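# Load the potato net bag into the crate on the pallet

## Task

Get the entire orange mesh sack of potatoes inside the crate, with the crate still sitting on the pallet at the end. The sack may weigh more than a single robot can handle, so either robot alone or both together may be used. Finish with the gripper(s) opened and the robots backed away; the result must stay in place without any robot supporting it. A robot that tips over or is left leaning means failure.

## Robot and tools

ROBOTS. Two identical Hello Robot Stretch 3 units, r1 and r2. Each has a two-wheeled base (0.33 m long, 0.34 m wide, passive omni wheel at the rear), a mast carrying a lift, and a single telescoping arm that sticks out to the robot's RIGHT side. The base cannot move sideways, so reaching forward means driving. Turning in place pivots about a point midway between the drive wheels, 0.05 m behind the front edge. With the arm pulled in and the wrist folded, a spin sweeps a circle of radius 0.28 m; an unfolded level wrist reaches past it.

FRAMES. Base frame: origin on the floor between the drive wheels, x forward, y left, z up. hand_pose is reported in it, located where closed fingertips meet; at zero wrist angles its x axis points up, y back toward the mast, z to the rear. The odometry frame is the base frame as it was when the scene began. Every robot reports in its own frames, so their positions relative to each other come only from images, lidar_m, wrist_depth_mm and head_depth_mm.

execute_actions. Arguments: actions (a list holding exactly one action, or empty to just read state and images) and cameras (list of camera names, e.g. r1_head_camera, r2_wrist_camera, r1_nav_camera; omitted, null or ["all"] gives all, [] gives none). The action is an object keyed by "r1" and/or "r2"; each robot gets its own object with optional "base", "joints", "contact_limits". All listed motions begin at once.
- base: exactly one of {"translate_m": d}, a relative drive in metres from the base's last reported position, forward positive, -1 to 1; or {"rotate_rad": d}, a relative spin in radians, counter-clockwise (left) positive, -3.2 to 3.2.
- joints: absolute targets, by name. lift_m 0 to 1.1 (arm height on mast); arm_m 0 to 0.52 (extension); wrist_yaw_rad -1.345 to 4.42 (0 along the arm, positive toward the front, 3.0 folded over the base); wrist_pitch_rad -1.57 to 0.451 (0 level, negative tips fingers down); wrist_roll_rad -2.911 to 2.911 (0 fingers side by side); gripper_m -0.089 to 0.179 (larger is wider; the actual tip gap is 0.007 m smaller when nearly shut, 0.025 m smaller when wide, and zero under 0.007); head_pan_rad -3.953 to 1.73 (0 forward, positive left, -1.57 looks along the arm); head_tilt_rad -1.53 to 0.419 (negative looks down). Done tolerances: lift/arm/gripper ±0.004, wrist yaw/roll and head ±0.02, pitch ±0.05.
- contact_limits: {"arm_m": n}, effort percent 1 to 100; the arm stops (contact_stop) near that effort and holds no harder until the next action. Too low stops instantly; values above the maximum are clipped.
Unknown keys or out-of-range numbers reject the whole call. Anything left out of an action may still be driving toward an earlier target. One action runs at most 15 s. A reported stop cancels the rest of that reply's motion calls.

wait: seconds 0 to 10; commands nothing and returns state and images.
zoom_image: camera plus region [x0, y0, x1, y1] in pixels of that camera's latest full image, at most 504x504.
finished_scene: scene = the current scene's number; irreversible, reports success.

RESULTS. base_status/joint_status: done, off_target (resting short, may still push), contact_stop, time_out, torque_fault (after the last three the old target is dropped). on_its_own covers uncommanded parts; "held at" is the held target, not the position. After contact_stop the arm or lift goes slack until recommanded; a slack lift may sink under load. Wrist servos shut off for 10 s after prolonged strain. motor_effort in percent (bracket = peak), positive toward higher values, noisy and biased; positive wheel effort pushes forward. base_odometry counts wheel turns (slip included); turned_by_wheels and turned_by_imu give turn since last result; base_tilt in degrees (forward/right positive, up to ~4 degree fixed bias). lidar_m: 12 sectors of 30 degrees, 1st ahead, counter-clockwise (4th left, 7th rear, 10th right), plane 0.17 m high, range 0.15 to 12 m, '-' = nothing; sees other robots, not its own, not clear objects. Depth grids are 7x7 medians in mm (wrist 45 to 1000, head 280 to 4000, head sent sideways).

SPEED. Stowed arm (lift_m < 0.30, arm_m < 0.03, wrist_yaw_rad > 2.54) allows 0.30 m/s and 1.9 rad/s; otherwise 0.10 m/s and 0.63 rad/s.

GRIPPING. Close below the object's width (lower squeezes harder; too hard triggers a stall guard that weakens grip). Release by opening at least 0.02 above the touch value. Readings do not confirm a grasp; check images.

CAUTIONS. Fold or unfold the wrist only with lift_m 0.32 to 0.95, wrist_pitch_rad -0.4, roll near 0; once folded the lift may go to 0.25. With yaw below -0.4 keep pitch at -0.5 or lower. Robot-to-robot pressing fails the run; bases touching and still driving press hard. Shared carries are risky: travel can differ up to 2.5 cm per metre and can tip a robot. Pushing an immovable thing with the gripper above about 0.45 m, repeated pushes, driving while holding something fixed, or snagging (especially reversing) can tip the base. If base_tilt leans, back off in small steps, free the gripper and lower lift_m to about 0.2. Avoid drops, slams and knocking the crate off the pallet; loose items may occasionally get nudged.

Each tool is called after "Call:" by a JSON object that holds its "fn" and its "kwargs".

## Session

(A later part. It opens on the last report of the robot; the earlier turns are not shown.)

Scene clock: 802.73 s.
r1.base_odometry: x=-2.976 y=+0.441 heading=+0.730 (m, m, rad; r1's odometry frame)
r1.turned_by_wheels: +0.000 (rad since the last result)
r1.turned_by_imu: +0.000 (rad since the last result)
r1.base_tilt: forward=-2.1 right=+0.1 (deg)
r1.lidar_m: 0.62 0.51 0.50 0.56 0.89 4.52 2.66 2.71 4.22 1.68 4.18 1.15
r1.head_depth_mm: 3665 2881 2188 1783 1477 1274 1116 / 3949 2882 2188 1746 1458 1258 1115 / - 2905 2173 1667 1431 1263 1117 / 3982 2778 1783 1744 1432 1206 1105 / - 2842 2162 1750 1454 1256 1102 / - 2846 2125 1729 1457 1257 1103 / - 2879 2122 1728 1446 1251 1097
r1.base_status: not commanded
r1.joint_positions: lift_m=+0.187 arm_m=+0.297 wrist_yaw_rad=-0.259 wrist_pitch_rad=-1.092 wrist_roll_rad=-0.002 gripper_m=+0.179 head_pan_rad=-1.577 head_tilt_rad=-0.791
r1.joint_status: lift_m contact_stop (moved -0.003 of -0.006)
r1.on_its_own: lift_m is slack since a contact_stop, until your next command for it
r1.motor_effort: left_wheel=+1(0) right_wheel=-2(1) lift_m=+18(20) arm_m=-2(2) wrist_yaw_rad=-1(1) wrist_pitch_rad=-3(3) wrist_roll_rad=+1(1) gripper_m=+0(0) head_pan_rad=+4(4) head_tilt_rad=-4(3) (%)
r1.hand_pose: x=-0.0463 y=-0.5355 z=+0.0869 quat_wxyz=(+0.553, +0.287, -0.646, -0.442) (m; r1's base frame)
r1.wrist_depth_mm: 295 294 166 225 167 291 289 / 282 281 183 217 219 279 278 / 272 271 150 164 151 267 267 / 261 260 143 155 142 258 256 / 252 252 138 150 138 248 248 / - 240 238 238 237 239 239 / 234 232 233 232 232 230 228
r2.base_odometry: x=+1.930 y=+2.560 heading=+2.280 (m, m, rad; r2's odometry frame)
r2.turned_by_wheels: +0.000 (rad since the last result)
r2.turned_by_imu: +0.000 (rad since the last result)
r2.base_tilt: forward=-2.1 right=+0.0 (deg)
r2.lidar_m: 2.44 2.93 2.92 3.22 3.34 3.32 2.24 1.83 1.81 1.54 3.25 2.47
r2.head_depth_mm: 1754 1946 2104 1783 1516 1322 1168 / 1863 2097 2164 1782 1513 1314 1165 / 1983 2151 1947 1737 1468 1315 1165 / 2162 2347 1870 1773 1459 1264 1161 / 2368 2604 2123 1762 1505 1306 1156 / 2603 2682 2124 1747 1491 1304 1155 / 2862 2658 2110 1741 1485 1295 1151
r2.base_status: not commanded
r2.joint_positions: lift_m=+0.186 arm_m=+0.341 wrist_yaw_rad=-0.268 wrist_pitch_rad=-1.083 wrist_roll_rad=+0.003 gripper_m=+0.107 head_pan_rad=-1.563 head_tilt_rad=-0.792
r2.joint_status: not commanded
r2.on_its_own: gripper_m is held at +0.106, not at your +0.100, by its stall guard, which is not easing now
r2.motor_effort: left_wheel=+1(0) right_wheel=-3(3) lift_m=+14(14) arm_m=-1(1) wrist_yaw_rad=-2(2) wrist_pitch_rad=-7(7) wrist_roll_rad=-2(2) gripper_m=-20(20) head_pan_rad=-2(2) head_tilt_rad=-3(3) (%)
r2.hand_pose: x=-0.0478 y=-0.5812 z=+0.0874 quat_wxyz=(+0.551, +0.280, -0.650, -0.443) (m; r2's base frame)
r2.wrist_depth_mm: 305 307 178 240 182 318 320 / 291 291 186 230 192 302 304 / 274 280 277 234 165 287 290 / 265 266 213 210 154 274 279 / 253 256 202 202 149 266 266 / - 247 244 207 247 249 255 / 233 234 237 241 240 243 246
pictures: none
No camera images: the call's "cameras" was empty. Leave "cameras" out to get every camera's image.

Call:
{"fn": "execute_actions", "kwargs": {"actions": [{"r1": {"joints": {"lift_m": 0.188, "gripper_m": 0.1}}}], "cameras": []}}

Call:
{"fn": "execute_actions", "kwargs": {"actions": [{"r1": {"joints": {"lift_m": 0.262}}, "r2": {"joints": {"lift_m": 0.26, "gripper_m": 0.099}}}], "cameras": ["r2_wrist_camera", "r1_wrist_camera", "r1_head_camera"]}}

Scene clock: 809.23 s.
r1.base_odometry: x=-2.976 y=+0.441 heading=+0.730 (m, m, rad; r1's odometry frame)
r1.turned_by_wheels: +0.000 (rad since the last result)
r1.turned_by_imu: +0.001 (rad since the last result)
r1.base_tilt: forward=-2.1 right=+0.1 (deg)
r1.lidar_m: 0.62 0.51 0.51 0.56 0.89 4.54 2.66 2.72 4.22 1.54 4.18 1.15
r1.head_depth_mm: 3671 2897 2189 1775 1483 1260 1113 / 3916 2899 2202 1763 1475 1262 1106 / - 2857 2207 1677 1438 1255 1116 / 3996 2723 1778 1747 1431 1208 1108 / - 2868 2185 1733 1457 1257 1102 / - 2811 2147 1734 1455 1259 1098 / - 2816 2119 1725 1447 1250 1102
r1.base_status: not commanded
r1.joint_positions: lift_m=+0.189 arm_m=+0.297 wrist_yaw_rad=-0.258 wrist_pitch_rad=-1.089 wrist_roll_rad=-0.003 gripper_m=+0.101 head_pan_rad=-1.577 head_tilt_rad=-0.791
r1.joint_status: all done
r1.motor_effort: left_wheel=+1(1) right_wheel=-3(5) lift_m=+11(22) arm_m=+0(2) wrist_yaw_rad=-2(2) wrist_pitch_rad=-4(4) wrist_roll_rad=+1(1) gripper_m=-23(96) head_pan_rad=+4(4) head_tilt_rad=-4(4) (%)
r1.hand_pose: x=-0.0465 y=-0.5362 z=+0.0890 quat_wxyz=(+0.554, +0.286, -0.646, -0.441) (m; r1's base frame)
r1.wrist_depth_mm: 300 299 170 228 170 295 292 / 288 286 183 222 190 284 281 / 276 275 156 222 158 272 270 / 264 264 147 158 146 260 259 / 254 257 141 152 141 252 250 / 247 243 241 241 239 240 241 / 236 236 235 235 234 233 231
r2.base_odometry: x=+1.930 y=+2.560 heading=+2.280 (m, m, rad; r2's odometry frame)
r2.turned_by_wheels: +0.000 (rad since the last result)
r2.turned_by_imu: +0.001 (rad since the last result)
r2.base_tilt: forward=-2.2 right=+0.0 (deg)
r2.lidar_m: 2.44 2.93 2.90 3.20 3.34 3.32 2.24 1.83 1.81 1.68 3.26 2.47
r2.head_depth_mm: 1751 1952 2084 1790 1525 1320 1170 / 1876 2094 2158 1782 1513 1313 1165 / 1979 2167 1938 1688 1468 1315 1165 / 2186 2339 1871 1764 1463 1252 1157 / 2374 2620 2134 1762 1500 1303 1153 / 2599 2673 2119 1749 1490 1298 1155 / 2877 2660 2110 1739 1489 1293 1150
r2.base_status: not commanded
r2.joint_positions: lift_m=+0.186 arm_m=+0.341 wrist_yaw_rad=-0.268 wrist_pitch_rad=-1.083 wrist_roll_rad=+0.003 gripper_m=+0.107 head_pan_rad=-1.563 head_tilt_rad=-0.792
r2.joint_status: not commanded
r2.on_its_own: gripper_m is held at +0.106, not at your +0.100, by its stall guard, which is not easing now
r2.motor_effort: left_wheel=+0(1) right_wheel=-4(3) lift_m=+14(13) arm_m=-1(1) wrist_yaw_rad=-1(1) wrist_pitch_rad=-7(7) wrist_roll_rad=-2(2) gripper_m=-21(20) head_pan_rad=-2(2) head_tilt_rad=-3(3) (%)
r2.hand_pose: x=-0.0478 y=-0.5812 z=+0.0874 quat_wxyz=(+0.551, +0.280, -0.650, -0.443) (m; r2's base frame)
r2.wrist_depth_mm: 306 306 178 237 180 317 319 / 292 291 187 230 192 302 302 / 275 279 278 235 165 287 289 / 266 266 211 210 153 275 276 / 254 256 202 201 148 264 263 / - 246 244 206 247 251 256 / 234 235 239 239 241 242 244
pictures: none
No camera images: the call's "cameras" was empty. Leave "cameras" out to get every camera's image.

Scene clock: 810.73 s.
r1.base_odometry: x=-2.976 y=+0.441 heading=+0.730 (m, m, rad; r1's odometry frame)
r1.turned_by_wheels: +0.000 (rad since the last result)
r1.turned_by_imu: +0.000 (rad since the last result)
r1.base_tilt: forward=-2.1 right=+0.1 (deg)
r1.lidar_m: 0.62 0.51 0.51 0.56 0.89 4.51 2.66 2.71 4.22 0.51 4.17 1.15
r1.head_depth_mm: 3645 2939 2179 1775 1467 1263 1112 / 3899 2901 2159 1751 1460 1268 1110 / - 2869 2172 1710 1430 1264 1106 / 3886 1703 1795 1746 1404 1232 1100 / - 2861 2162 1738 1454 1255 1103 / - 2825 2164 1738 1459 1255 1104 / - 2810 2139 1731 1449 1244 1101
r1.base_status: not commanded
r1.joint_positions: lift_m=+0.261 arm_m=+0.297 wrist_yaw_rad=-0.260 wrist_pitch_rad=-1.047 wrist_roll_rad=-0.003 gripper_m=+0.107 head_pan_rad=-1.577 head_tilt_rad=-0.791
r1.joint_status: all done
r1.on_its_own: gripper_m is held at +0.106, not at your +0.100, by its stall guard, which is not easing now
r1.motor_effort: left_wheel=-2(3) right_wheel=+9(10) lift_m=+31(30) arm_m=-3(3) wrist_yaw_rad=+0(4) wrist_pitch_rad=-15(16) wrist_roll_rad=+1(1) gripper_m=-19(23) head_pan_rad=+4(4) head_tilt_rad=-3(3) (%)
r1.hand_pose: x=-0.0492 y=-0.5459 z=+0.1659 quat_wxyz=(+0.562, +0.272, -0.652, -0.430) (m; r1's base frame)
r1.wrist_depth_mm: 392 395 384 299 385 394 388 / 376 374 207 230 206 374 374 / 359 357 214 248 218 354 354 / 341 341 161 169 161 339 338 / 327 331 149 158 149 326 323 / 315 310 307 202 306 309 312 / 298 300 299 299 297 300 298
r2.base_odometry: x=+1.930 y=+2.560 heading=+2.279 (m, m, rad; r2's odometry frame)
r2.turned_by_wheels: +0.000 (rad since the last result)
r2.turned_by_imu: +0.000 (rad since the last result)
r2.base_tilt: forward=-2.2 right=+0.2 (deg)
r2.lidar_m: 2.44 2.92 2.91 3.21 3.36 3.33 2.24 1.83 1.80 0.56 3.25 2.46
r2.head_depth_mm: 1753 1939 2097 1799 1520 1319 1170 / 1871 2081 2150 1774 1513 1319 1166 / 1974 2182 1849 1721 1451 1309 1170 / 2175 2294 1885 1764 1476 1285 1161 / 2363 2579 2117 1762 1496 1306 1154 / 2585 2685 2113 1744 1490 1300 1156 / 2859 2672 2119 1744 1487 1289 1149
r2.base_status: not commanded
r2.joint_positions: lift_m=+0.259 arm_m=+0.341 wrist_yaw_rad=-0.268 wrist_pitch_rad=-1.047 wrist_roll_rad=+0.002 gripper_m=+0.103 head_pan_rad=-1.563 head_tilt_rad=-0.792
r2.joint_status: all done
r2.on_its_own: wrist_pitch_rad is at rest, and its effort (-23) is outside its rest range (-20 to +32)
r2.motor_effort: left_wheel=-3(4) right_wheel=+8(9) lift_m=+33(33) arm_m=-6(6) wrist_yaw_rad=-1(3) wrist_pitch_rad=-23(24) wrist_roll_rad=-1(2) gripper_m=-20(59) head_pan_rad=-2(2) head_tilt_rad=-3(2) (%)
r2.hand_pose: x=-0.0500 y=-0.5897 z=+0.1639 quat_wxyz=(+0.559, +0.268, -0.654, -0.433) (m; r2's base frame)
r2.wrist_depth_mm: 396 402 261 310 412 416 426 / 378 381 209 274 384 394 402 / 361 360 250 253 367 375 381 / 342 345 341 184 168 358 361 / 327 328 213 205 157 348 347 / - 313 201 202 315 - 327 / 295 302 303 305 307 309 315
pictures: r1_head_camera (sideways: a quarter turn clockwise sets it upright), r1_wrist_camera, r2_wrist_camera
Images, in order (width x height): r1_head_camera 896x504, r1_wrist_camera 644x364, r2_wrist_camera 644x364.

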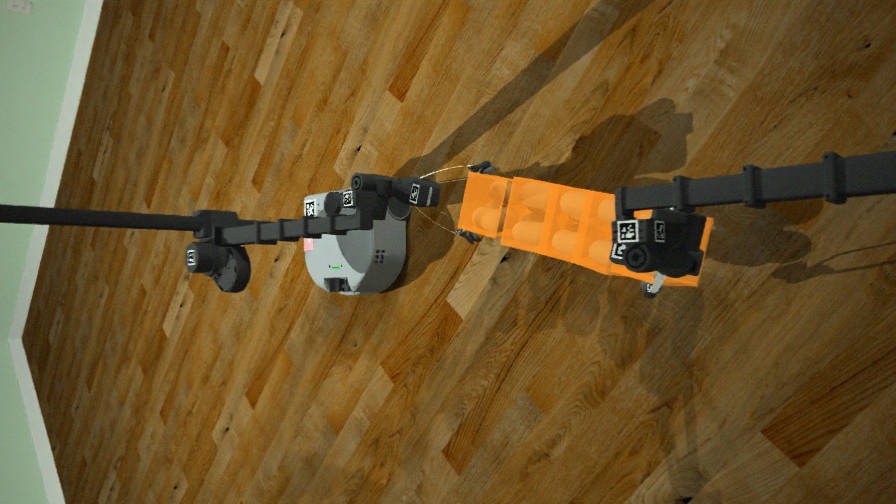

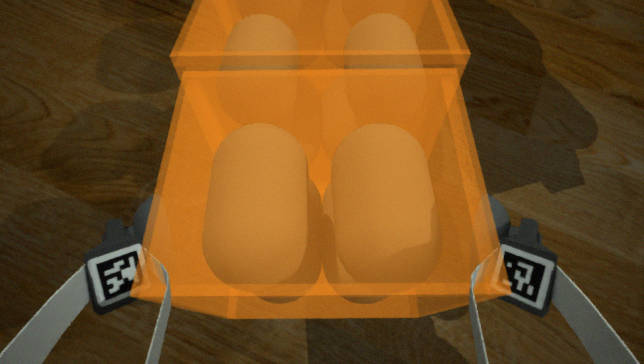

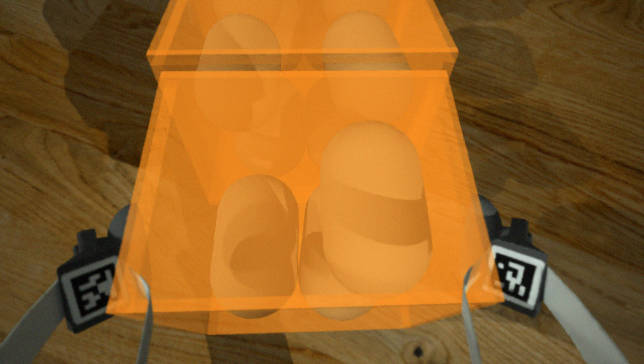

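Call:
{"fn": "execute_actions", "kwargs": {"actions": [{"r1": {"joints": {"lift_m": 0.32, "arm_m": 0.317}}, "r2": {"joints": {"lift_m": 0.318, "arm_m": 0.361}}}], "cameras": ["r2_wrist_camera", "r1_wrist_camera", "r1_head_camera"]}}

Scene clock: 816.83 s.
r1.base_odometry: x=-2.976 y=+0.441 heading=+0.730 (m, m, rad; r1's odometry frame)
r1.turned_by_wheels: +0.000 (rad since the last result)
r1.turned_by_imu: +0.001 (rad since the last result)
r1.base_tilt: forward=-2.3 right=+0.1 (deg)
r1.lidar_m: 0.62 0.51 0.50 0.56 0.88 4.54 2.66 2.70 4.21 0.50 4.19 1.15
r1.head_depth_mm: 3719 2869 2184 1749 1466 1268 1113 / 3776 2907 2176 1751 1462 1261 1110 / - 2834 2140 1712 1411 1263 1093 / 3895 1621 1840 1738 1419 1240 1100 / - 2833 2166 1744 1465 1253 1105 / - 2798 2134 1727 1456 1251 1104 / - 2799 2151 1725 1439 1258 1101
r1.base_status: not commanded
r1.joint_positions: lift_m=+0.319 arm_m=+0.317 wrist_yaw_rad=-0.260 wrist_pitch_rad=-1.078 wrist_roll_rad=-0.003 gripper_m=+0.107 head_pan_rad=-1.577 head_tilt_rad=-0.791
r1.joint_status: all done
r1.on_its_own: gripper_m is held at +0.106, not at your +0.100, by its stall guard, which is not easing now
r1.motor_effort: left_wheel=-2(2) right_wheel=+9(9) lift_m=+32(30) arm_m=-1(3) wrist_yaw_rad=+0(1) wrist_pitch_rad=-7(15) wrist_roll_rad=+1(1) gripper_m=-19(19) head_pan_rad=+4(4) head_tilt_rad=-3(3) (%)
r1.hand_pose: x=-0.0474 y=-0.5587 z=+0.2208 quat_wxyz=(+0.556, +0.282, -0.648, -0.439) (m; r1's base frame)
r1.wrist_depth_mm: 448 449 444 306 439 442 446 / 425 429 229 246 228 426 423 / 410 408 230 254 222 409 409 / 397 395 172 179 171 390 394 / 380 382 153 162 152 379 376 / 368 363 194 194 193 360 364 / 353 350 351 348 350 350 350
r2.base_odometry: x=+1.930 y=+2.560 heading=+2.279 (m, m, rad; r2's odometry frame)
r2.turned_by_wheels: +0.000 (rad since the last result)
r2.turned_by_imu: +0.001 (rad since the last result)
r2.base_tilt: forward=-2.2 right=+0.1 (deg)
r2.lidar_m: 2.45 2.93 2.91 3.20 3.34 3.33 2.24 1.83 1.81 0.55 3.25 2.47
r2.head_depth_mm: 1752 1941 2094 1794 1520 1317 1168 / 1869 2085 2158 1775 1514 1314 1166 / 1972 2192 1773 1647 1462 1325 1179 / 2188 2377 1878 1756 1535 1288 1156 / 2365 2599 2119 1754 1494 1302 1155 / 2600 2675 2117 1744 1496 1297 1151 / 2862 2670 2092 1742 1485 1293 1152
r2.base_status: not commanded
r2.joint_positions: lift_m=+0.317 arm_m=+0.361 wrist_yaw_rad=-0.270 wrist_pitch_rad=-1.081 wrist_roll_rad=+0.002 gripper_m=+0.106 head_pan_rad=-1.563 head_tilt_rad=-0.792
r2.joint_status: all done
r2.on_its_own: gripper_m is held at +0.105, not at your +0.099, by its stall guard, which is not easing now
r2.motor_effort: left_wheel=-3(4) right_wheel=+8(8) lift_m=+32(34) arm_m=-2(4) wrist_yaw_rad=+0(1) wrist_pitch_rad=-8(23) wrist_roll_rad=-1(1) gripper_m=-19(19) head_pan_rad=-2(2) head_tilt_rad=-3(2) (%)
r2.hand_pose: x=-0.0481 y=-0.6017 z=+0.2184 quat_wxyz=(+0.551, +0.279, -0.650, -0.443) (m; r2's base frame)
r2.wrist_depth_mm: 448 456 270 293 464 475 477 / 432 434 221 245 438 450 452 / 410 416 227 260 420 427 435 / 392 401 397 193 176 411 414 / 381 382 219 213 161 399 397 / 365 365 202 201 201 - 383 / 343 350 351 355 357 362 370
pictures: r1_head_camera (sideways: a quarter turn clockwise sets it upright), r1_wrist_camera, r2_wrist_camera
Images, in order (width x height): r1_head_camera 896x504, r1_wrist_camera 644x364, r2_wrist_camera 644x364.

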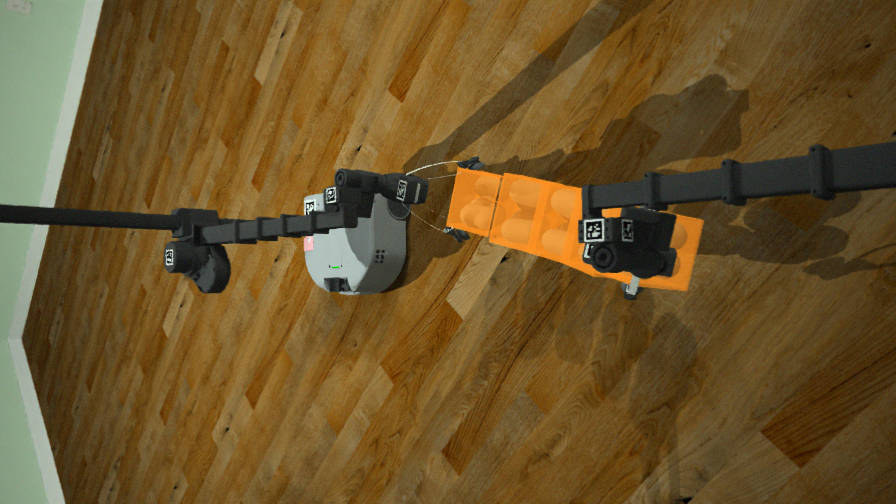

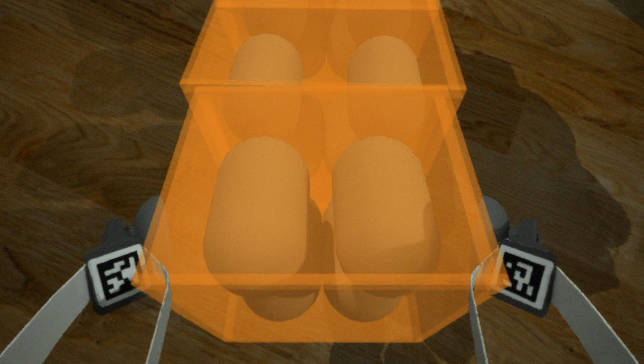

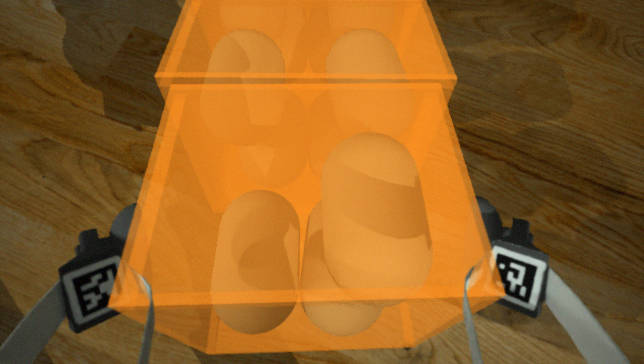

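Call:
{"fn": "execute_actions", "kwargs": {"actions": [{"r1": {"base": {"translate_m": -0.943}, "joints": {"lift_m": 0.662, "wrist_yaw_rad": -0.21, "head_pan_rad": -2.0, "head_tilt_rad": -0.7}}, "r2": {"base": {"translate_m": 0.87}, "joints": {"lift_m": 0.66, "wrist_yaw_rad": -0.21, "head_pan_rad": -1.1, "head_tilt_rad": -0.7}}}], "cameras": ["r1_head_camera", "r2_head_camera", "r1_wrist_camera", "r2_wrist_camera"]}}

Scene clock: 845.47 s.
r1.base_odometry: x=-3.679 y=-0.187 heading=+0.730 (m, m, rad; r1's odometry frame)
r1.turned_by_wheels: +0.000 (rad since the last result)
r1.turned_by_imu: +0.012 (rad since the last result)
r1.base_tilt: forward=-2.2 right=+0.1 (deg)
r1.lidar_m: 1.35 1.12 1.12 1.24 1.99 3.81 1.74 1.75 3.61 1.52 4.89 2.55
r1.head_depth_mm: 2928 3202 2486 1822 1505 1313 1133 / 2981 3280 2483 1800 1557 1306 1138 / 3127 3348 2467 1910 1558 1308 - / 3133 3345 2490 1918 1547 - 1111 / 3233 3482 2475 1881 1564 1273 1128 / 3345 3490 2447 1909 - 1245 1127 / 3430 3469 1651 1696 1543 1302 1124
r1.base_status: done
r1.joint_positions: lift_m=+0.661 arm_m=+0.317 wrist_yaw_rad=-0.206 wrist_pitch_rad=-1.095 wrist_roll_rad=-0.007 gripper_m=+0.107 head_pan_rad=-1.993 head_tilt_rad=-0.705
r1.joint_status: all done
r1.on_its_own: gripper_m is held at +0.106, not at your +0.100, by its stall guard, which is not easing now
r1.motor_effort: left_wheel=+0(5) right_wheel=+3(10) lift_m=+30(34) arm_m=-1(1) wrist_yaw_rad=-5(9) wrist_pitch_rad=-2(7) wrist_roll_rad=+3(3) gripper_m=-19(19) head_pan_rad=-4(34) head_tilt_rad=+1(7) (%)
r1.hand_pose: x=-0.0413 y=-0.5561 z=+0.5611 quat_wxyz=(+0.565, +0.306, -0.636, -0.427) (m; r1's base frame)
r1.wrist_depth_mm: 830 839 270 278 818 831 824 / 805 799 237 309 780 800 802 / 764 764 218 262 232 770 750 / 750 742 177 182 177 737 732 / 711 712 154 165 153 717 709 / 688 684 159 193 190 681 684 / 653 654 657 658 670 660 663
r2.base_odometry: x=+1.364 y=+3.221 heading=+2.279 (m, m, rad; r2's odometry frame)
r2.turned_by_wheels: +0.000 (rad since the last result)
r2.turned_by_imu: -0.009 (rad since the last result)
r2.base_tilt: forward=-2.2 right=+0.2 (deg)
r2.lidar_m: 1.98 2.37 2.35 2.60 4.03 3.99 2.96 2.41 2.40 1.53 4.17 1.61
r2.head_depth_mm: 3188 3269 2493 1797 1664 1301 1201 / 3674 3366 2477 1953 1613 1344 1200 / - 3356 2453 1937 1602 1371 1195 / - 3343 2448 1929 1601 1360 1188 / - 3301 2440 1848 1598 1356 1188 / - 3249 2419 1766 1584 1358 1185 / - 3238 2401 1805 1498 1348 1178
r2.base_status: done
r2.joint_positions: lift_m=+0.659 arm_m=+0.361 wrist_yaw_rad=-0.204 wrist_pitch_rad=-1.098 wrist_roll_rad=-0.003 gripper_m=+0.106 head_pan_rad=-1.107 head_tilt_rad=-0.705
r2.joint_status: all done
r2.on_its_own: gripper_m is held at +0.105, not at your +0.099, by its stall guard, which is not easing now
r2.motor_effort: left_wheel=+1(5) right_wheel=+0(18) lift_m=+33(34) arm_m=-2(2) wrist_yaw_rad=-4(8) wrist_pitch_rad=-1(8) wrist_roll_rad=+2(4) gripper_m=-20(20) head_pan_rad=+3(21) head_tilt_rad=+2(10) (%)
r2.hand_pose: x=-0.0409 y=-0.5993 z=+0.5588 quat_wxyz=(+0.563, +0.307, -0.636, -0.428) (m; r2's base frame)
r2.wrist_depth_mm: 870 847 271 277 874 870 875 / 814 820 233 249 826 860 853 / 775 784 217 266 798 827 831 / 755 750 727 192 185 780 776 / 713 713 224 184 164 748 760 / 686 683 202 200 163 - 719 / 654 658 676 658 684 696 705
pictures: r1_head_camera (sideways: a quarter turn clockwise sets it upright), r1_wrist_camera, r2_head_camera (sideways: a quarter turn clockwise sets it upright), r2_wrist_camera
Images, in order (width x height): r1_head_camera 896x504, r1_wrist_camera 644x364, r2_head_camera 896x504, r2_wrist_camera 644x364.

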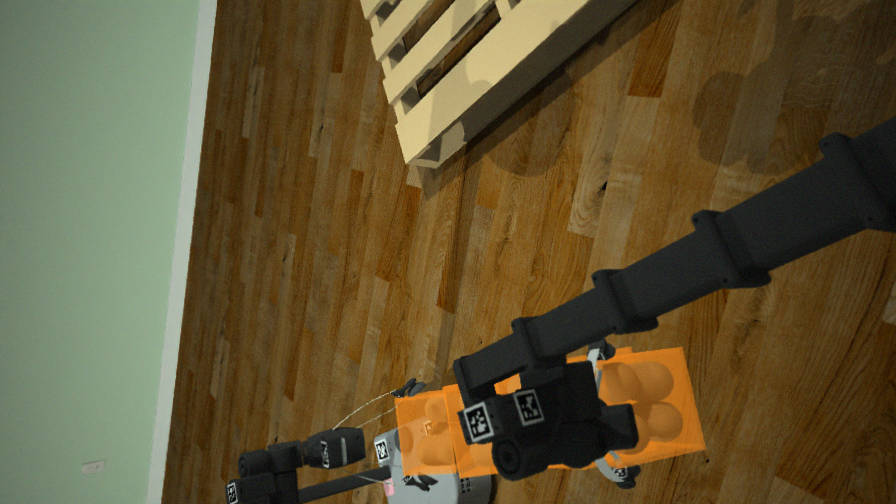

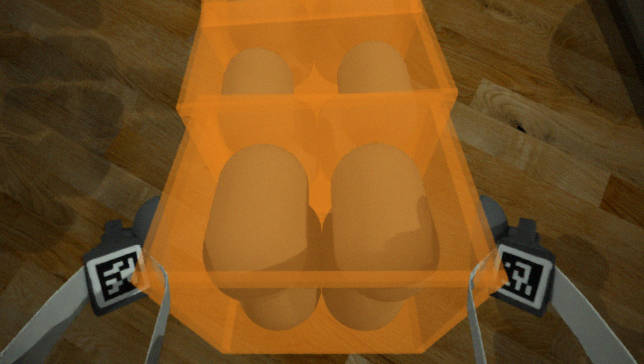

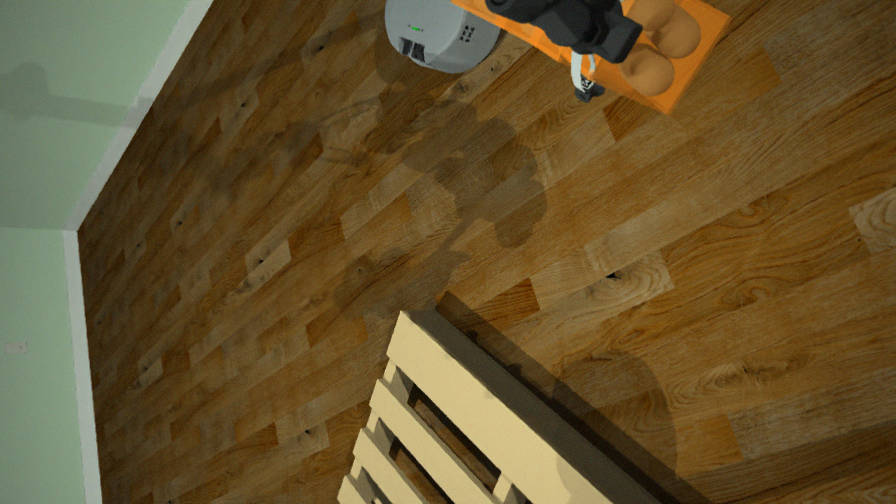

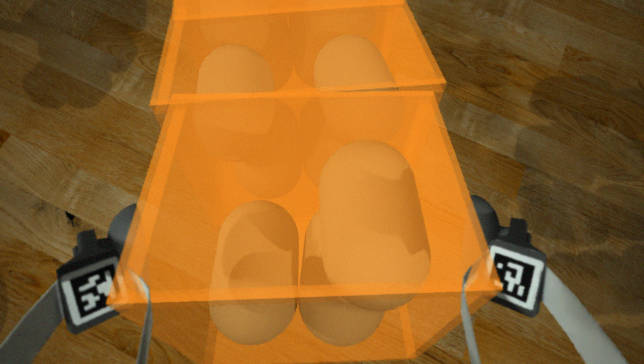

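Call:
{"fn": "execute_actions", "kwargs": {"actions": [{"r1": {"base": {"translate_m": -0.943}, "joints": {"arm_m": 0.307, "wrist_yaw_rad": -0.09, "head_pan_rad": -2.4, "head_tilt_rad": -0.85}}, "r2": {"base": {"translate_m": 0.87}, "joints": {"arm_m": 0.351, "wrist_yaw_rad": -0.09, "head_pan_rad": -0.75, "head_tilt_rad": -0.85}}}], "cameras": ["r1_head_camera", "r2_head_camera", "r1_wrist_camera", "r2_wrist_camera"]}}

Scene clock: 865.63 s.
r1.base_odometry: x=-4.382 y=-0.816 heading=+0.730 (m, m, rad; r1's odometry frame)
r1.turned_by_wheels: +0.000 (rad since the last result)
r1.turned_by_imu: +0.012 (rad since the last result)
r1.base_tilt: forward=-2.2 right=+0.2 (deg)
r1.lidar_m: 2.09 1.74 1.73 1.93 3.12 3.10 3.49 0.84 1.04 1.50 5.40 3.98
r1.head_depth_mm: 2802 2636 2021 1582 1425 1269 - / 2732 2596 2043 1500 1358 1242 1132 / 2699 2584 1675 1499 1318 1217 - / 2640 2579 1719 1451 1337 1177 - / 2596 2595 1684 1487 1314 - 1057 / 2590 2601 2018 1576 1362 1205 1002 / 2558 2552 1996 1564 1330 1105 1058
r1.base_status: done
r1.joint_positions: lift_m=+0.661 arm_m=+0.308 wrist_yaw_rad=-0.086 wrist_pitch_rad=-1.101 wrist_roll_rad=-0.008 gripper_m=+0.107 head_pan_rad=-2.393 head_tilt_rad=-0.839
r1.joint_status: all done
r1.on_its_own: gripper_m is held at +0.106, not at your +0.100, by its stall guard, which is not easing now
r1.motor_effort: left_wheel=+0(5) right_wheel=+1(7) lift_m=+31(31) arm_m=-6(7) wrist_yaw_rad=-5(10) wrist_pitch_rad=+0(6) wrist_roll_rad=+4(4) gripper_m=-19(19) head_pan_rad=-4(33) head_tilt_rad=-4(14) (%)
r1.hand_pose: x=-0.0297 y=-0.5467 z=+0.5605 quat_wxyz=(+0.589, +0.346, -0.615, -0.394) (m; r1's base frame)
r1.wrist_depth_mm: 828 823 277 276 682 701 684 / 795 796 243 314 658 665 666 / 758 769 219 264 238 644 642 / 735 740 181 184 179 615 615 / 708 711 156 166 155 592 598 / 692 676 157 193 158 658 578 / 660 672 654 549 550 558 549
r2.base_odometry: x=+0.798 y=+3.882 heading=+2.280 (m, m, rad; r2's odometry frame)
r2.turned_by_wheels: +0.000 (rad since the last result)
r2.turned_by_imu: -0.009 (rad since the last result)
r2.base_tilt: forward=-2.1 right=+0.2 (deg)
r2.lidar_m: 2.22 1.81 1.80 1.98 3.11 4.66 3.61 2.97 2.95 1.50 0.92 0.83
r2.head_depth_mm: 3338 2527 2046 1606 1349 1195 1063 / 3282 2513 2029 1616 1381 1226 1040 / 3271 2484 1697 1535 1364 1225 1099 / 3232 2472 1761 1478 1382 1198 1143 / 3202 2470 1683 1422 1352 1257 1140 / 3174 2459 1981 1459 1364 1271 1137 / 3138 2433 1976 1536 1413 1272 1135
r2.base_status: done
r2.joint_positions: lift_m=+0.659 arm_m=+0.352 wrist_yaw_rad=-0.083 wrist_pitch_rad=-1.102 wrist_roll_rad=-0.005 gripper_m=+0.106 head_pan_rad=-0.757 head_tilt_rad=-0.839
r2.joint_status: all done
r2.on_its_own: gripper_m is held at +0.105, not at your +0.099, by its stall guard, which is not easing now
r2.motor_effort: left_wheel=+4(5) right_wheel=-5(13) lift_m=+32(33) arm_m=-9(10) wrist_yaw_rad=-6(8) wrist_pitch_rad=+1(10) wrist_roll_rad=+3(4) gripper_m=-20(20) head_pan_rad=+3(20) head_tilt_rad=-4(16) (%)
r2.hand_pose: x=-0.0294 y=-0.5906 z=+0.5584 quat_wxyz=(+0.588, +0.346, -0.615, -0.394) (m; r2's base frame)
r2.wrist_depth_mm: 713 698 272 280 860 875 871 / 712 669 241 249 821 862 858 / 690 653 220 266 806 811 805 / 627 629 617 195 747 776 787 / 681 603 236 184 165 750 737 / 660 583 203 199 163 - 732 / 545 640 204 200 684 677 694
pictures: r1_head_camera (sideways: a quarter turn clockwise sets it upright), r1_wrist_camera, r2_head_camera (sideways: a quarter turn clockwise sets it upright), r2_wrist_camera
Images, in order (width x height): r1_head_camera 896x504, r1_wrist_camera 644x364, r2_head_camera 896x504, r2_wrist_camera 644x364.

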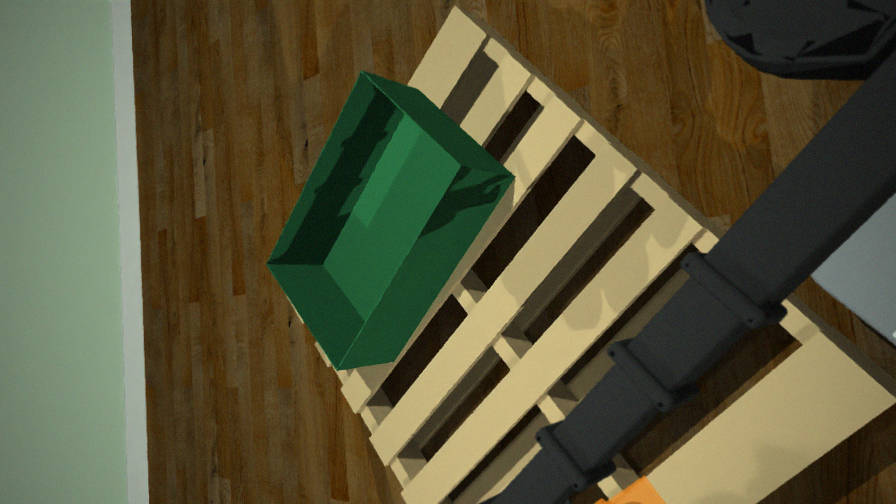

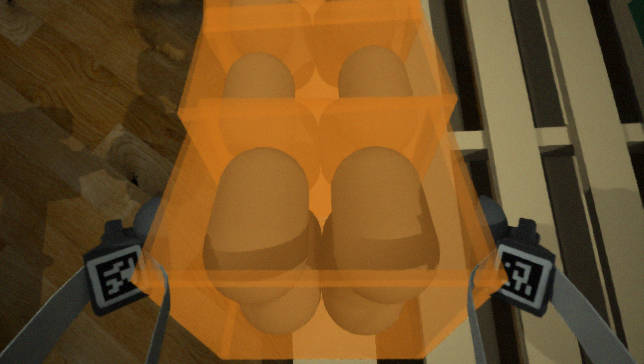

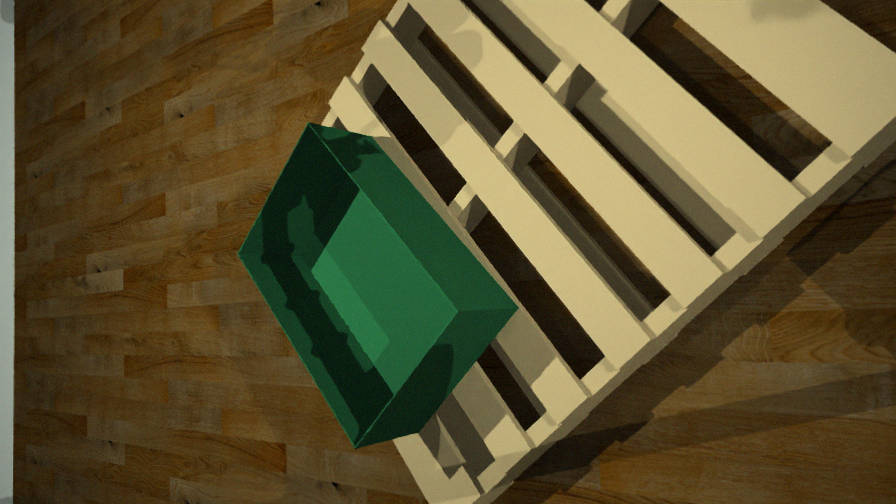

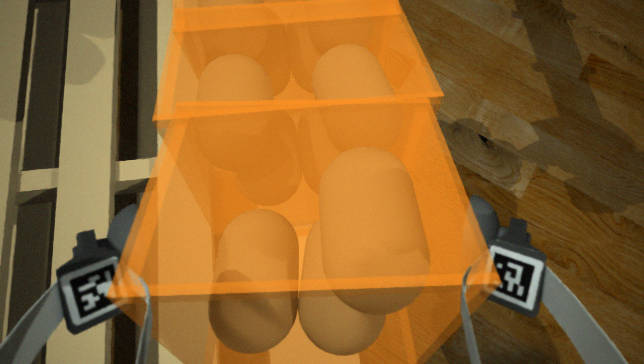

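Call:
{"fn": "execute_actions", "kwargs": {"actions": [{"r1": {"base": {"rotate_rad": -0.03}, "joints": {"wrist_yaw_rad": -0.01, "lift_m": 0.702}}, "r2": {"base": {"rotate_rad": 0.025}, "joints": {"wrist_yaw_rad": -0.02, "lift_m": 0.70}}}], "cameras": []}}

Call:
{"fn": "execute_actions", "kwargs": {"actions": [{"r1": {"base": {"translate_m": -0.904}, "joints": {"arm_m": 0.287, "wrist_yaw_rad": 0.03, "head_pan_rad": -1.57, "head_tilt_rad": -0.95}}, "r2": {"base": {"translate_m": 0.856}, "joints": {"arm_m": 0.373, "wrist_yaw_rad": 0.03, "head_pan_rad": -1.57, "head_tilt_rad": -0.95}}}], "cameras": ["r1_head_camera", "r2_head_camera", "r1_wrist_camera", "r2_wrist_camera"]}}

Scene clock: 925.80 s.
r1.base_odometry: x=-4.382 y=-0.816 heading=+0.700 (m, m, rad; r1's odometry frame)
r1.turned_by_wheels: -0.030 (rad since the last result)
r1.turned_by_imu: -0.029 (rad since the last result)
r1.base_tilt: forward=-2.2 right=+0.2 (deg)
r1.lidar_m: 2.13 1.74 1.73 1.91 2.99 3.11 3.43 0.84 1.02 1.50 5.16 4.22
r1.head_depth_mm: 2816 2633 2047 1615 1420 1263 - / 2759 2610 2020 1528 1372 1241 1135 / 2706 2590 1665 1511 1342 1240 - / 2672 2566 1732 1475 1333 1178 - / 2629 2576 1695 1480 1312 - 1057 / 2603 2541 2001 1553 1356 1186 997 / 2557 2515 2037 1568 1261 1107 1036
r1.base_status: done
r1.joint_positions: lift_m=+0.701 arm_m=+0.308 wrist_yaw_rad=-0.012 wrist_pitch_rad=-1.102 wrist_roll_rad=-0.001 gripper_m=+0.107 head_pan_rad=-2.393 head_tilt_rad=-0.839
r1.joint_status: all done
r1.on_its_own: gripper_m is held at +0.106, not at your +0.100, by its stall guard, which is not easing now
r1.motor_effort: left_wheel=+1(4) right_wheel=+0(8) lift_m=+31(32) arm_m=-5(6) wrist_yaw_rad=+2(12) wrist_pitch_rad=+0(0) wrist_roll_rad=+0(4) gripper_m=-19(21) head_pan_rad=-4(4) head_tilt_rad=-4(5) (%)
r1.hand_pose: x=-0.0227 y=-0.5470 z=+0.6005 quat_wxyz=(+0.601, +0.367, -0.604, -0.374) (m; r1's base frame)
r1.wrist_depth_mm: 877 883 850 279 717 731 734 / 833 825 820 308 244 724 705 / 807 805 228 259 222 672 684 / 775 767 181 184 179 676 654 / 753 756 155 165 155 726 632 / 724 717 158 192 158 710 606 / 700 701 700 581 591 586 589
r2.base_odometry: x=+0.798 y=+3.882 heading=+2.304 (m, m, rad; r2's odometry frame)
r2.turned_by_wheels: +0.025 (rad since the last result)
r2.turned_by_imu: +0.025 (rad since the last result)
r2.base_tilt: forward=-2.1 right=+0.1 (deg)
r2.lidar_m: 2.18 1.80 1.80 2.00 3.19 4.66 3.55 2.96 2.95 1.50 0.90 0.83
r2.head_depth_mm: 3285 2539 2053 1610 1350 1230 1061 / 3264 2519 1816 1604 1378 1226 1036 / 3283 2508 1693 1519 1373 1223 1098 / 3230 2481 1760 1482 1372 1195 1142 / 3218 2474 1681 1513 1362 1243 1145 / 3167 2435 1993 1484 1381 1274 1137 / 3149 2427 1984 1545 1442 1273 1130
r2.base_status: done
r2.joint_positions: lift_m=+0.699 arm_m=+0.352 wrist_yaw_rad=-0.023 wrist_pitch_rad=-1.102 wrist_roll_rad=+0.003 gripper_m=+0.106 head_pan_rad=-0.757 head_tilt_rad=-0.839
r2.joint_status: all done
r2.on_its_own: gripper_m is held at +0.105, not at your +0.099, by its stall guard, which is not easing now
r2.motor_effort: left_wheel=-1(4) right_wheel=+1(9) lift_m=+32(34) arm_m=-9(10) wrist_yaw_rad=+2(4) wrist_pitch_rad=+1(1) wrist_roll_rad=-2(2) gripper_m=-20(20) head_pan_rad=+3(2) head_tilt_rad=-4(4) (%)
r2.hand_pose: x=-0.0237 y=-0.5909 z=+0.5984 quat_wxyz=(+0.597, +0.363, -0.607, -0.378) (m; r2's base frame)
r2.wrist_depth_mm: 753 860 276 285 911 942 921 / 714 728 242 319 880 857 895 / 690 721 225 265 845 864 878 / 662 669 652 263 191 830 835 / 714 758 627 221 166 784 793 / 607 717 204 199 161 - 757 / 670 595 583 200 713 718 730
pictures: none
No camera images: the call's "cameras" was empty. Leave "cameras" out to get every camera's image.

Scene clock: 935.97 s.
r1.base_odometry: x=-5.073 y=-1.398 heading=+0.700 (m, m, rad; r1's odometry frame)
r1.turned_by_wheels: +0.000 (rad since the last result)
r1.turned_by_imu: +0.011 (rad since the last result)
r1.base_tilt: forward=-2.1 right=+0.2 (deg)
r1.lidar_m: 2.82 2.33 2.31 2.55 2.44 2.43 2.69 2.45 0.44 0.42 0.43 5.55
r1.head_depth_mm: 2236 2196 1816 1563 1364 1235 - / 2391 2159 1798 1577 - - - / 2507 2166 1945 1331 1212 1107 - / 2533 2074 1110 847 1217 1114 - / 917 1843 1388 1338 1203 1145 1073 / 2678 2156 1812 1405 1273 1138 1078 / 2660 2139 1777 1448 1273 1109 1071
r1.base_status: done
r1.joint_positions: lift_m=+0.701 arm_m=+0.288 wrist_yaw_rad=+0.032 wrist_pitch_rad=-1.095 wrist_roll_rad=-0.003 gripper_m=+0.107 head_pan_rad=-1.577 head_tilt_rad=-0.938
r1.joint_status: all done
r1.on_its_own: gripper_m is held at +0.106, not at your +0.100, by its stall guard, which is not easing now
r1.motor_effort: left_wheel=+2(2) right_wheel=-3(7) lift_m=+31(31) arm_m=-6(7) wrist_yaw_rad=-3(9) wrist_pitch_rad=-2(2) wrist_roll_rad=+1(3) gripper_m=-19(19) head_pan_rad=+4(47) head_tilt_rad=-4(12) (%)
r1.hand_pose: x=-0.0186 y=-0.5285 z=+0.6011 quat_wxyz=(+0.611, +0.378, -0.596, -0.358) (m; r1's base frame)
r1.wrist_depth_mm: 742 748 555 280 590 883 863 / 717 721 240 309 487 825 846 / 690 681 219 260 482 803 798 / 660 719 179 183 178 780 775 / 632 745 155 165 154 747 740 / 613 518 159 193 189 457 718 / 700 595 576 578 581 696 690
r2.base_odometry: x=+0.225 y=+4.518 heading=+2.305 (m, m, rad; r2's odometry frame)
r2.turned_by_wheels: +0.000 (rad since the last result)
r2.turned_by_imu: -0.009 (rad since the last result)
r2.base_tilt: forward=-2.1 right=+0.1 (deg)
r2.lidar_m: 1.52 1.25 1.24 1.38 2.18 5.30 4.26 3.51 0.55 0.52 0.53 2.97
r2.head_depth_mm: 2593 2144 1698 1480 1342 - - / 2586 2168 1771 - - 1200 - / 2574 2231 - 1354 1213 1182 1167 / 1528 1750 - 1329 1206 1188 1165 / 2531 1784 1504 1394 1221 1199 1127 / 2491 2081 1747 1467 1236 1160 1120 / 2481 2049 1768 1542 1371 1229 1119
r2.base_status: done
r2.joint_positions: lift_m=+0.699 arm_m=+0.373 wrist_yaw_rad=+0.033 wrist_pitch_rad=-1.093 wrist_roll_rad=+0.001 gripper_m=+0.106 head_pan_rad=-1.563 head_tilt_rad=-0.938
r2.joint_status: all done
r2.on_its_own: gripper_m is held at +0.105, not at your +0.099, by its stall guard, which is not easing now
r2.motor_effort: left_wheel=+2(2) right_wheel=-4(12) lift_m=+33(32) arm_m=-2(8) wrist_yaw_rad=-3(9) wrist_pitch_rad=-3(3) wrist_roll_rad=-1(7) gripper_m=-19(20) head_pan_rad=-2(30) head_tilt_rad=-5(14) (%)
r2.hand_pose: x=-0.0184 y=-0.6144 z=+0.5993 quat_wxyz=(+0.610, +0.377, -0.598, -0.358) (m; r2's base frame)
r2.wrist_depth_mm: 926 903 278 286 719 786 815 / 851 882 240 263 602 774 773 / 817 833 223 269 497 725 730 / 792 804 645 198 191 708 701 / 750 491 233 191 164 778 679 / 710 513 202 201 164 - 641 / 688 683 411 203 604 619 736
pictures: r1_head_camera (sideways: a quarter turn clockwise sets it upright), r1_wrist_camera, r2_head_camera (sideways: a quarter turn clockwise sets it upright), r2_wrist_camera
Images, in order (width x height): r1_head_camera 896x504, r1_wrist_camera 644x364, r2_head_camera 896x504, r2_wrist_camera 644x364.

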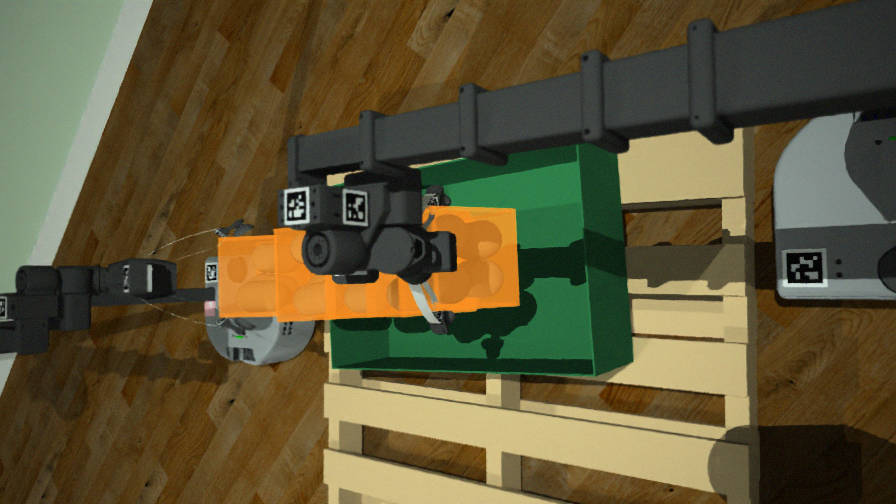

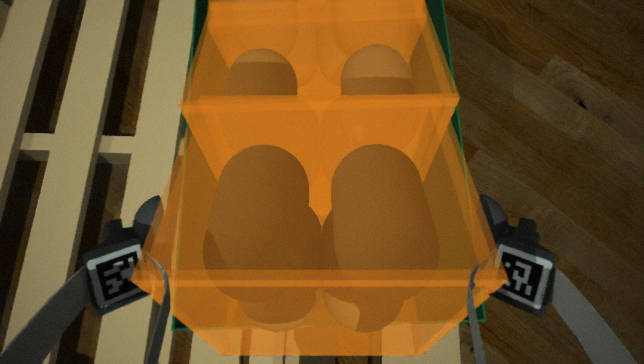

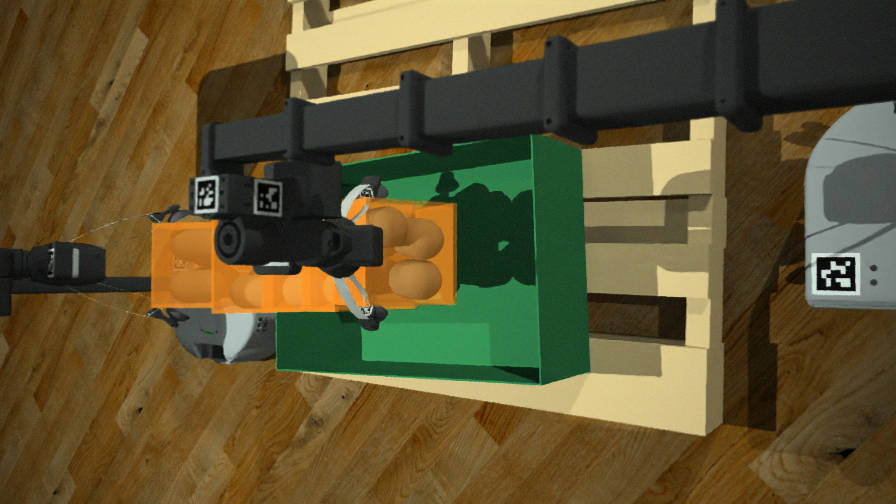

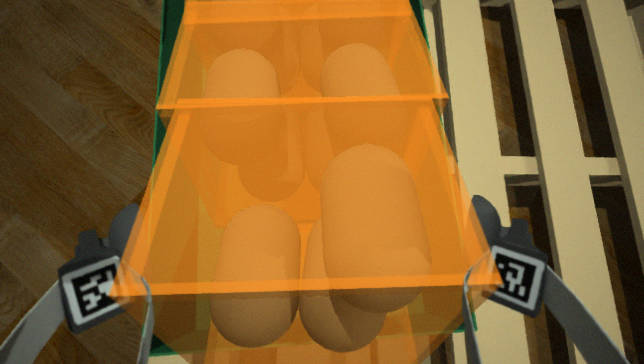

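Call:
{"fn": "execute_actions", "kwargs": {"actions": [{"r1": {"joints": {"arm_m": 0.282, "wrist_yaw_rad": 0.065, "lift_m": 0.52}}, "r2": {"joints": {"arm_m": 0.379, "wrist_yaw_rad": 0.075, "lift_m": 0.52}}}], "cameras": ["r1_head_camera", "r2_head_camera", "r1_wrist_camera", "r2_wrist_camera"]}}

Scene clock: 965.53 s.
r1.base_odometry: x=-5.073 y=-1.398 heading=+0.700 (m, m, rad; r1's odometry frame)
r1.turned_by_wheels: +0.000 (rad since the last result)
r1.turned_by_imu: +0.001 (rad since the last result)
r1.base_tilt: forward=-2.1 right=+0.2 (deg)
r1.lidar_m: 2.82 2.32 2.31 2.56 2.44 2.43 2.68 2.45 0.45 0.42 0.43 5.54
r1.head_depth_mm: 2279 2199 1822 1558 1358 1208 1081 / 2398 2174 1821 1553 1351 1205 1101 / 2514 2145 1824 1478 1230 1122 - / 2609 2079 1449 1224 1122 1117 - / 1382 1779 1449 1354 1210 1152 1080 / 2661 2151 1784 1417 1277 1140 1076 / 2652 2115 1773 1457 1268 1108 1074
r1.base_status: not commanded
r1.joint_positions: lift_m=+0.520 arm_m=+0.283 wrist_yaw_rad=+0.062 wrist_pitch_rad=-1.095 wrist_roll_rad=-0.003 gripper_m=+0.107 head_pan_rad=-1.577 head_tilt_rad=-0.938
r1.joint_status: all done
r1.on_its_own: gripper_m is held at +0.106, not at your +0.100, by its stall guard, which is not easing now
r1.motor_effort: left_wheel=+1(2) right_wheel=-1(2) lift_m=+25(27) arm_m=-6(6) wrist_yaw_rad=+4(5) wrist_pitch_rad=-2(2) wrist_roll_rad=+1(1) gripper_m=-19(18) head_pan_rad=+4(5) head_tilt_rad=-4(4) (%)
r1.hand_pose: x=-0.0157 y=-0.5235 z=+0.4195 quat_wxyz=(+0.616, +0.387, -0.591, -0.349) (m; r1's base frame)
r1.wrist_depth_mm: 551 388 516 280 509 363 662 / 519 359 466 309 237 363 635 / 527 358 222 258 218 364 614 / 478 333 179 184 178 360 586 / 461 312 155 164 154 338 566 / 437 385 162 194 159 424 546 / 260 286 320 283 321 315 523
r2.base_odometry: x=+0.225 y=+4.518 heading=+2.305 (m, m, rad; r2's odometry frame)
r2.turned_by_wheels: +0.000 (rad since the last result)
r2.turned_by_imu: +0.001 (rad since the last result)
r2.base_tilt: forward=-2.1 right=+0.1 (deg)
r2.lidar_m: 1.52 1.25 1.24 1.37 2.18 5.30 4.29 3.51 0.55 0.52 0.53 2.96
r2.head_depth_mm: 2596 2134 1712 1473 1335 1197 1134 / 2585 2138 1700 1444 1297 1183 - / 2567 2120 1697 - 1212 1188 - / 2477 1756 1271 1070 1204 1189 1164 / 2308 1832 1507 1377 1220 1200 1128 / 2495 2088 1734 1468 1240 1163 1120 / 2490 2072 1767 1540 1371 1230 1116
r2.base_status: not commanded
r2.joint_positions: lift_m=+0.520 arm_m=+0.379 wrist_yaw_rad=+0.071 wrist_pitch_rad=-1.093 wrist_roll_rad=+0.001 gripper_m=+0.106 head_pan_rad=-1.563 head_tilt_rad=-0.938
r2.joint_status: all done
r2.on_its_own: gripper_m is held at +0.105, not at your +0.099, by its stall guard, which is not easing now
r2.motor_effort: left_wheel=+2(2) right_wheel=-2(3) lift_m=+24(27) arm_m=-1(0) wrist_yaw_rad=+3(3) wrist_pitch_rad=-3(3) wrist_roll_rad=-1(1) gripper_m=-19(19) head_pan_rad=-2(3) head_tilt_rad=-5(5) (%)
r2.hand_pose: x=-0.0148 y=-0.6203 z=+0.4198 quat_wxyz=(+0.616, +0.388, -0.591, -0.347) (m; r2's base frame)
r2.wrist_depth_mm: 676 409 279 288 515 394 588 / 651 407 242 263 514 396 559 / 610 404 225 265 478 373 525 / 451 401 466 265 189 348 555 / 306 446 234 217 165 310 589 / 546 436 203 200 162 - 575 / 285 375 361 204 435 332 570
pictures: r1_head_camera (sideways: a quarter turn clockwise sets it upright), r1_wrist_camera, r2_head_camera (sideways: a quarter turn clockwise sets it upright), r2_wrist_camera
Images, in order (width x height): r1_head_camera 896x504, r1_wrist_camera 644x364, r2_head_camera 896x504, r2_wrist_camera 644x364.

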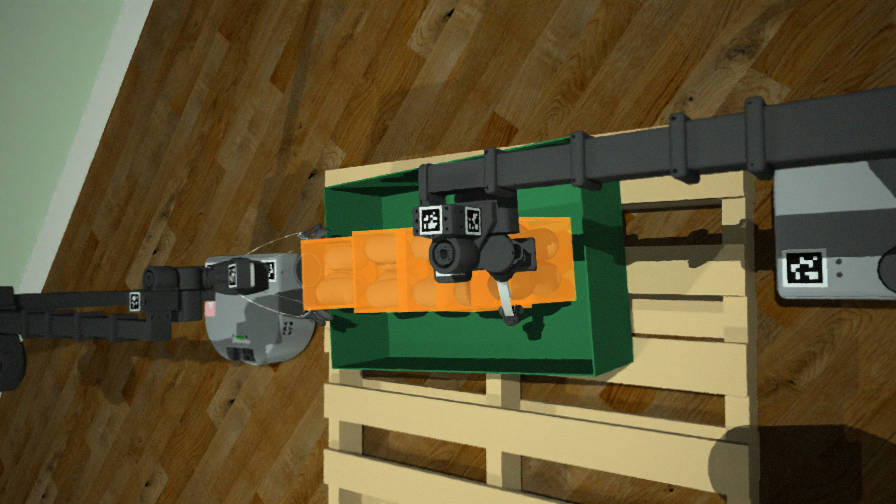

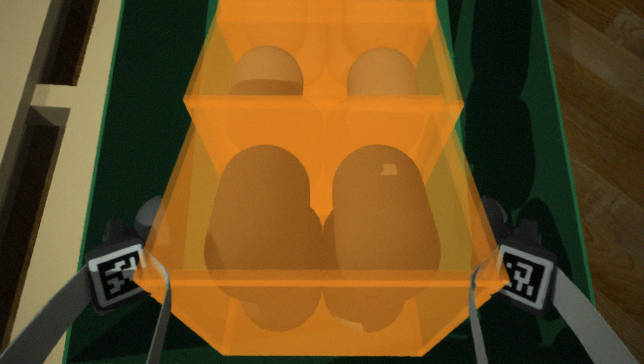

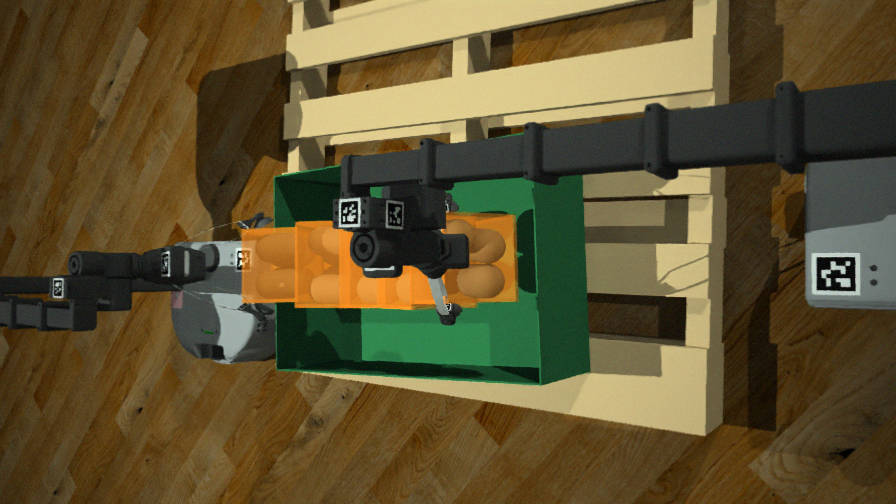

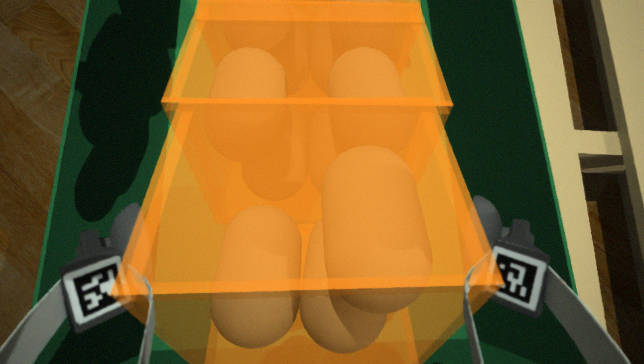

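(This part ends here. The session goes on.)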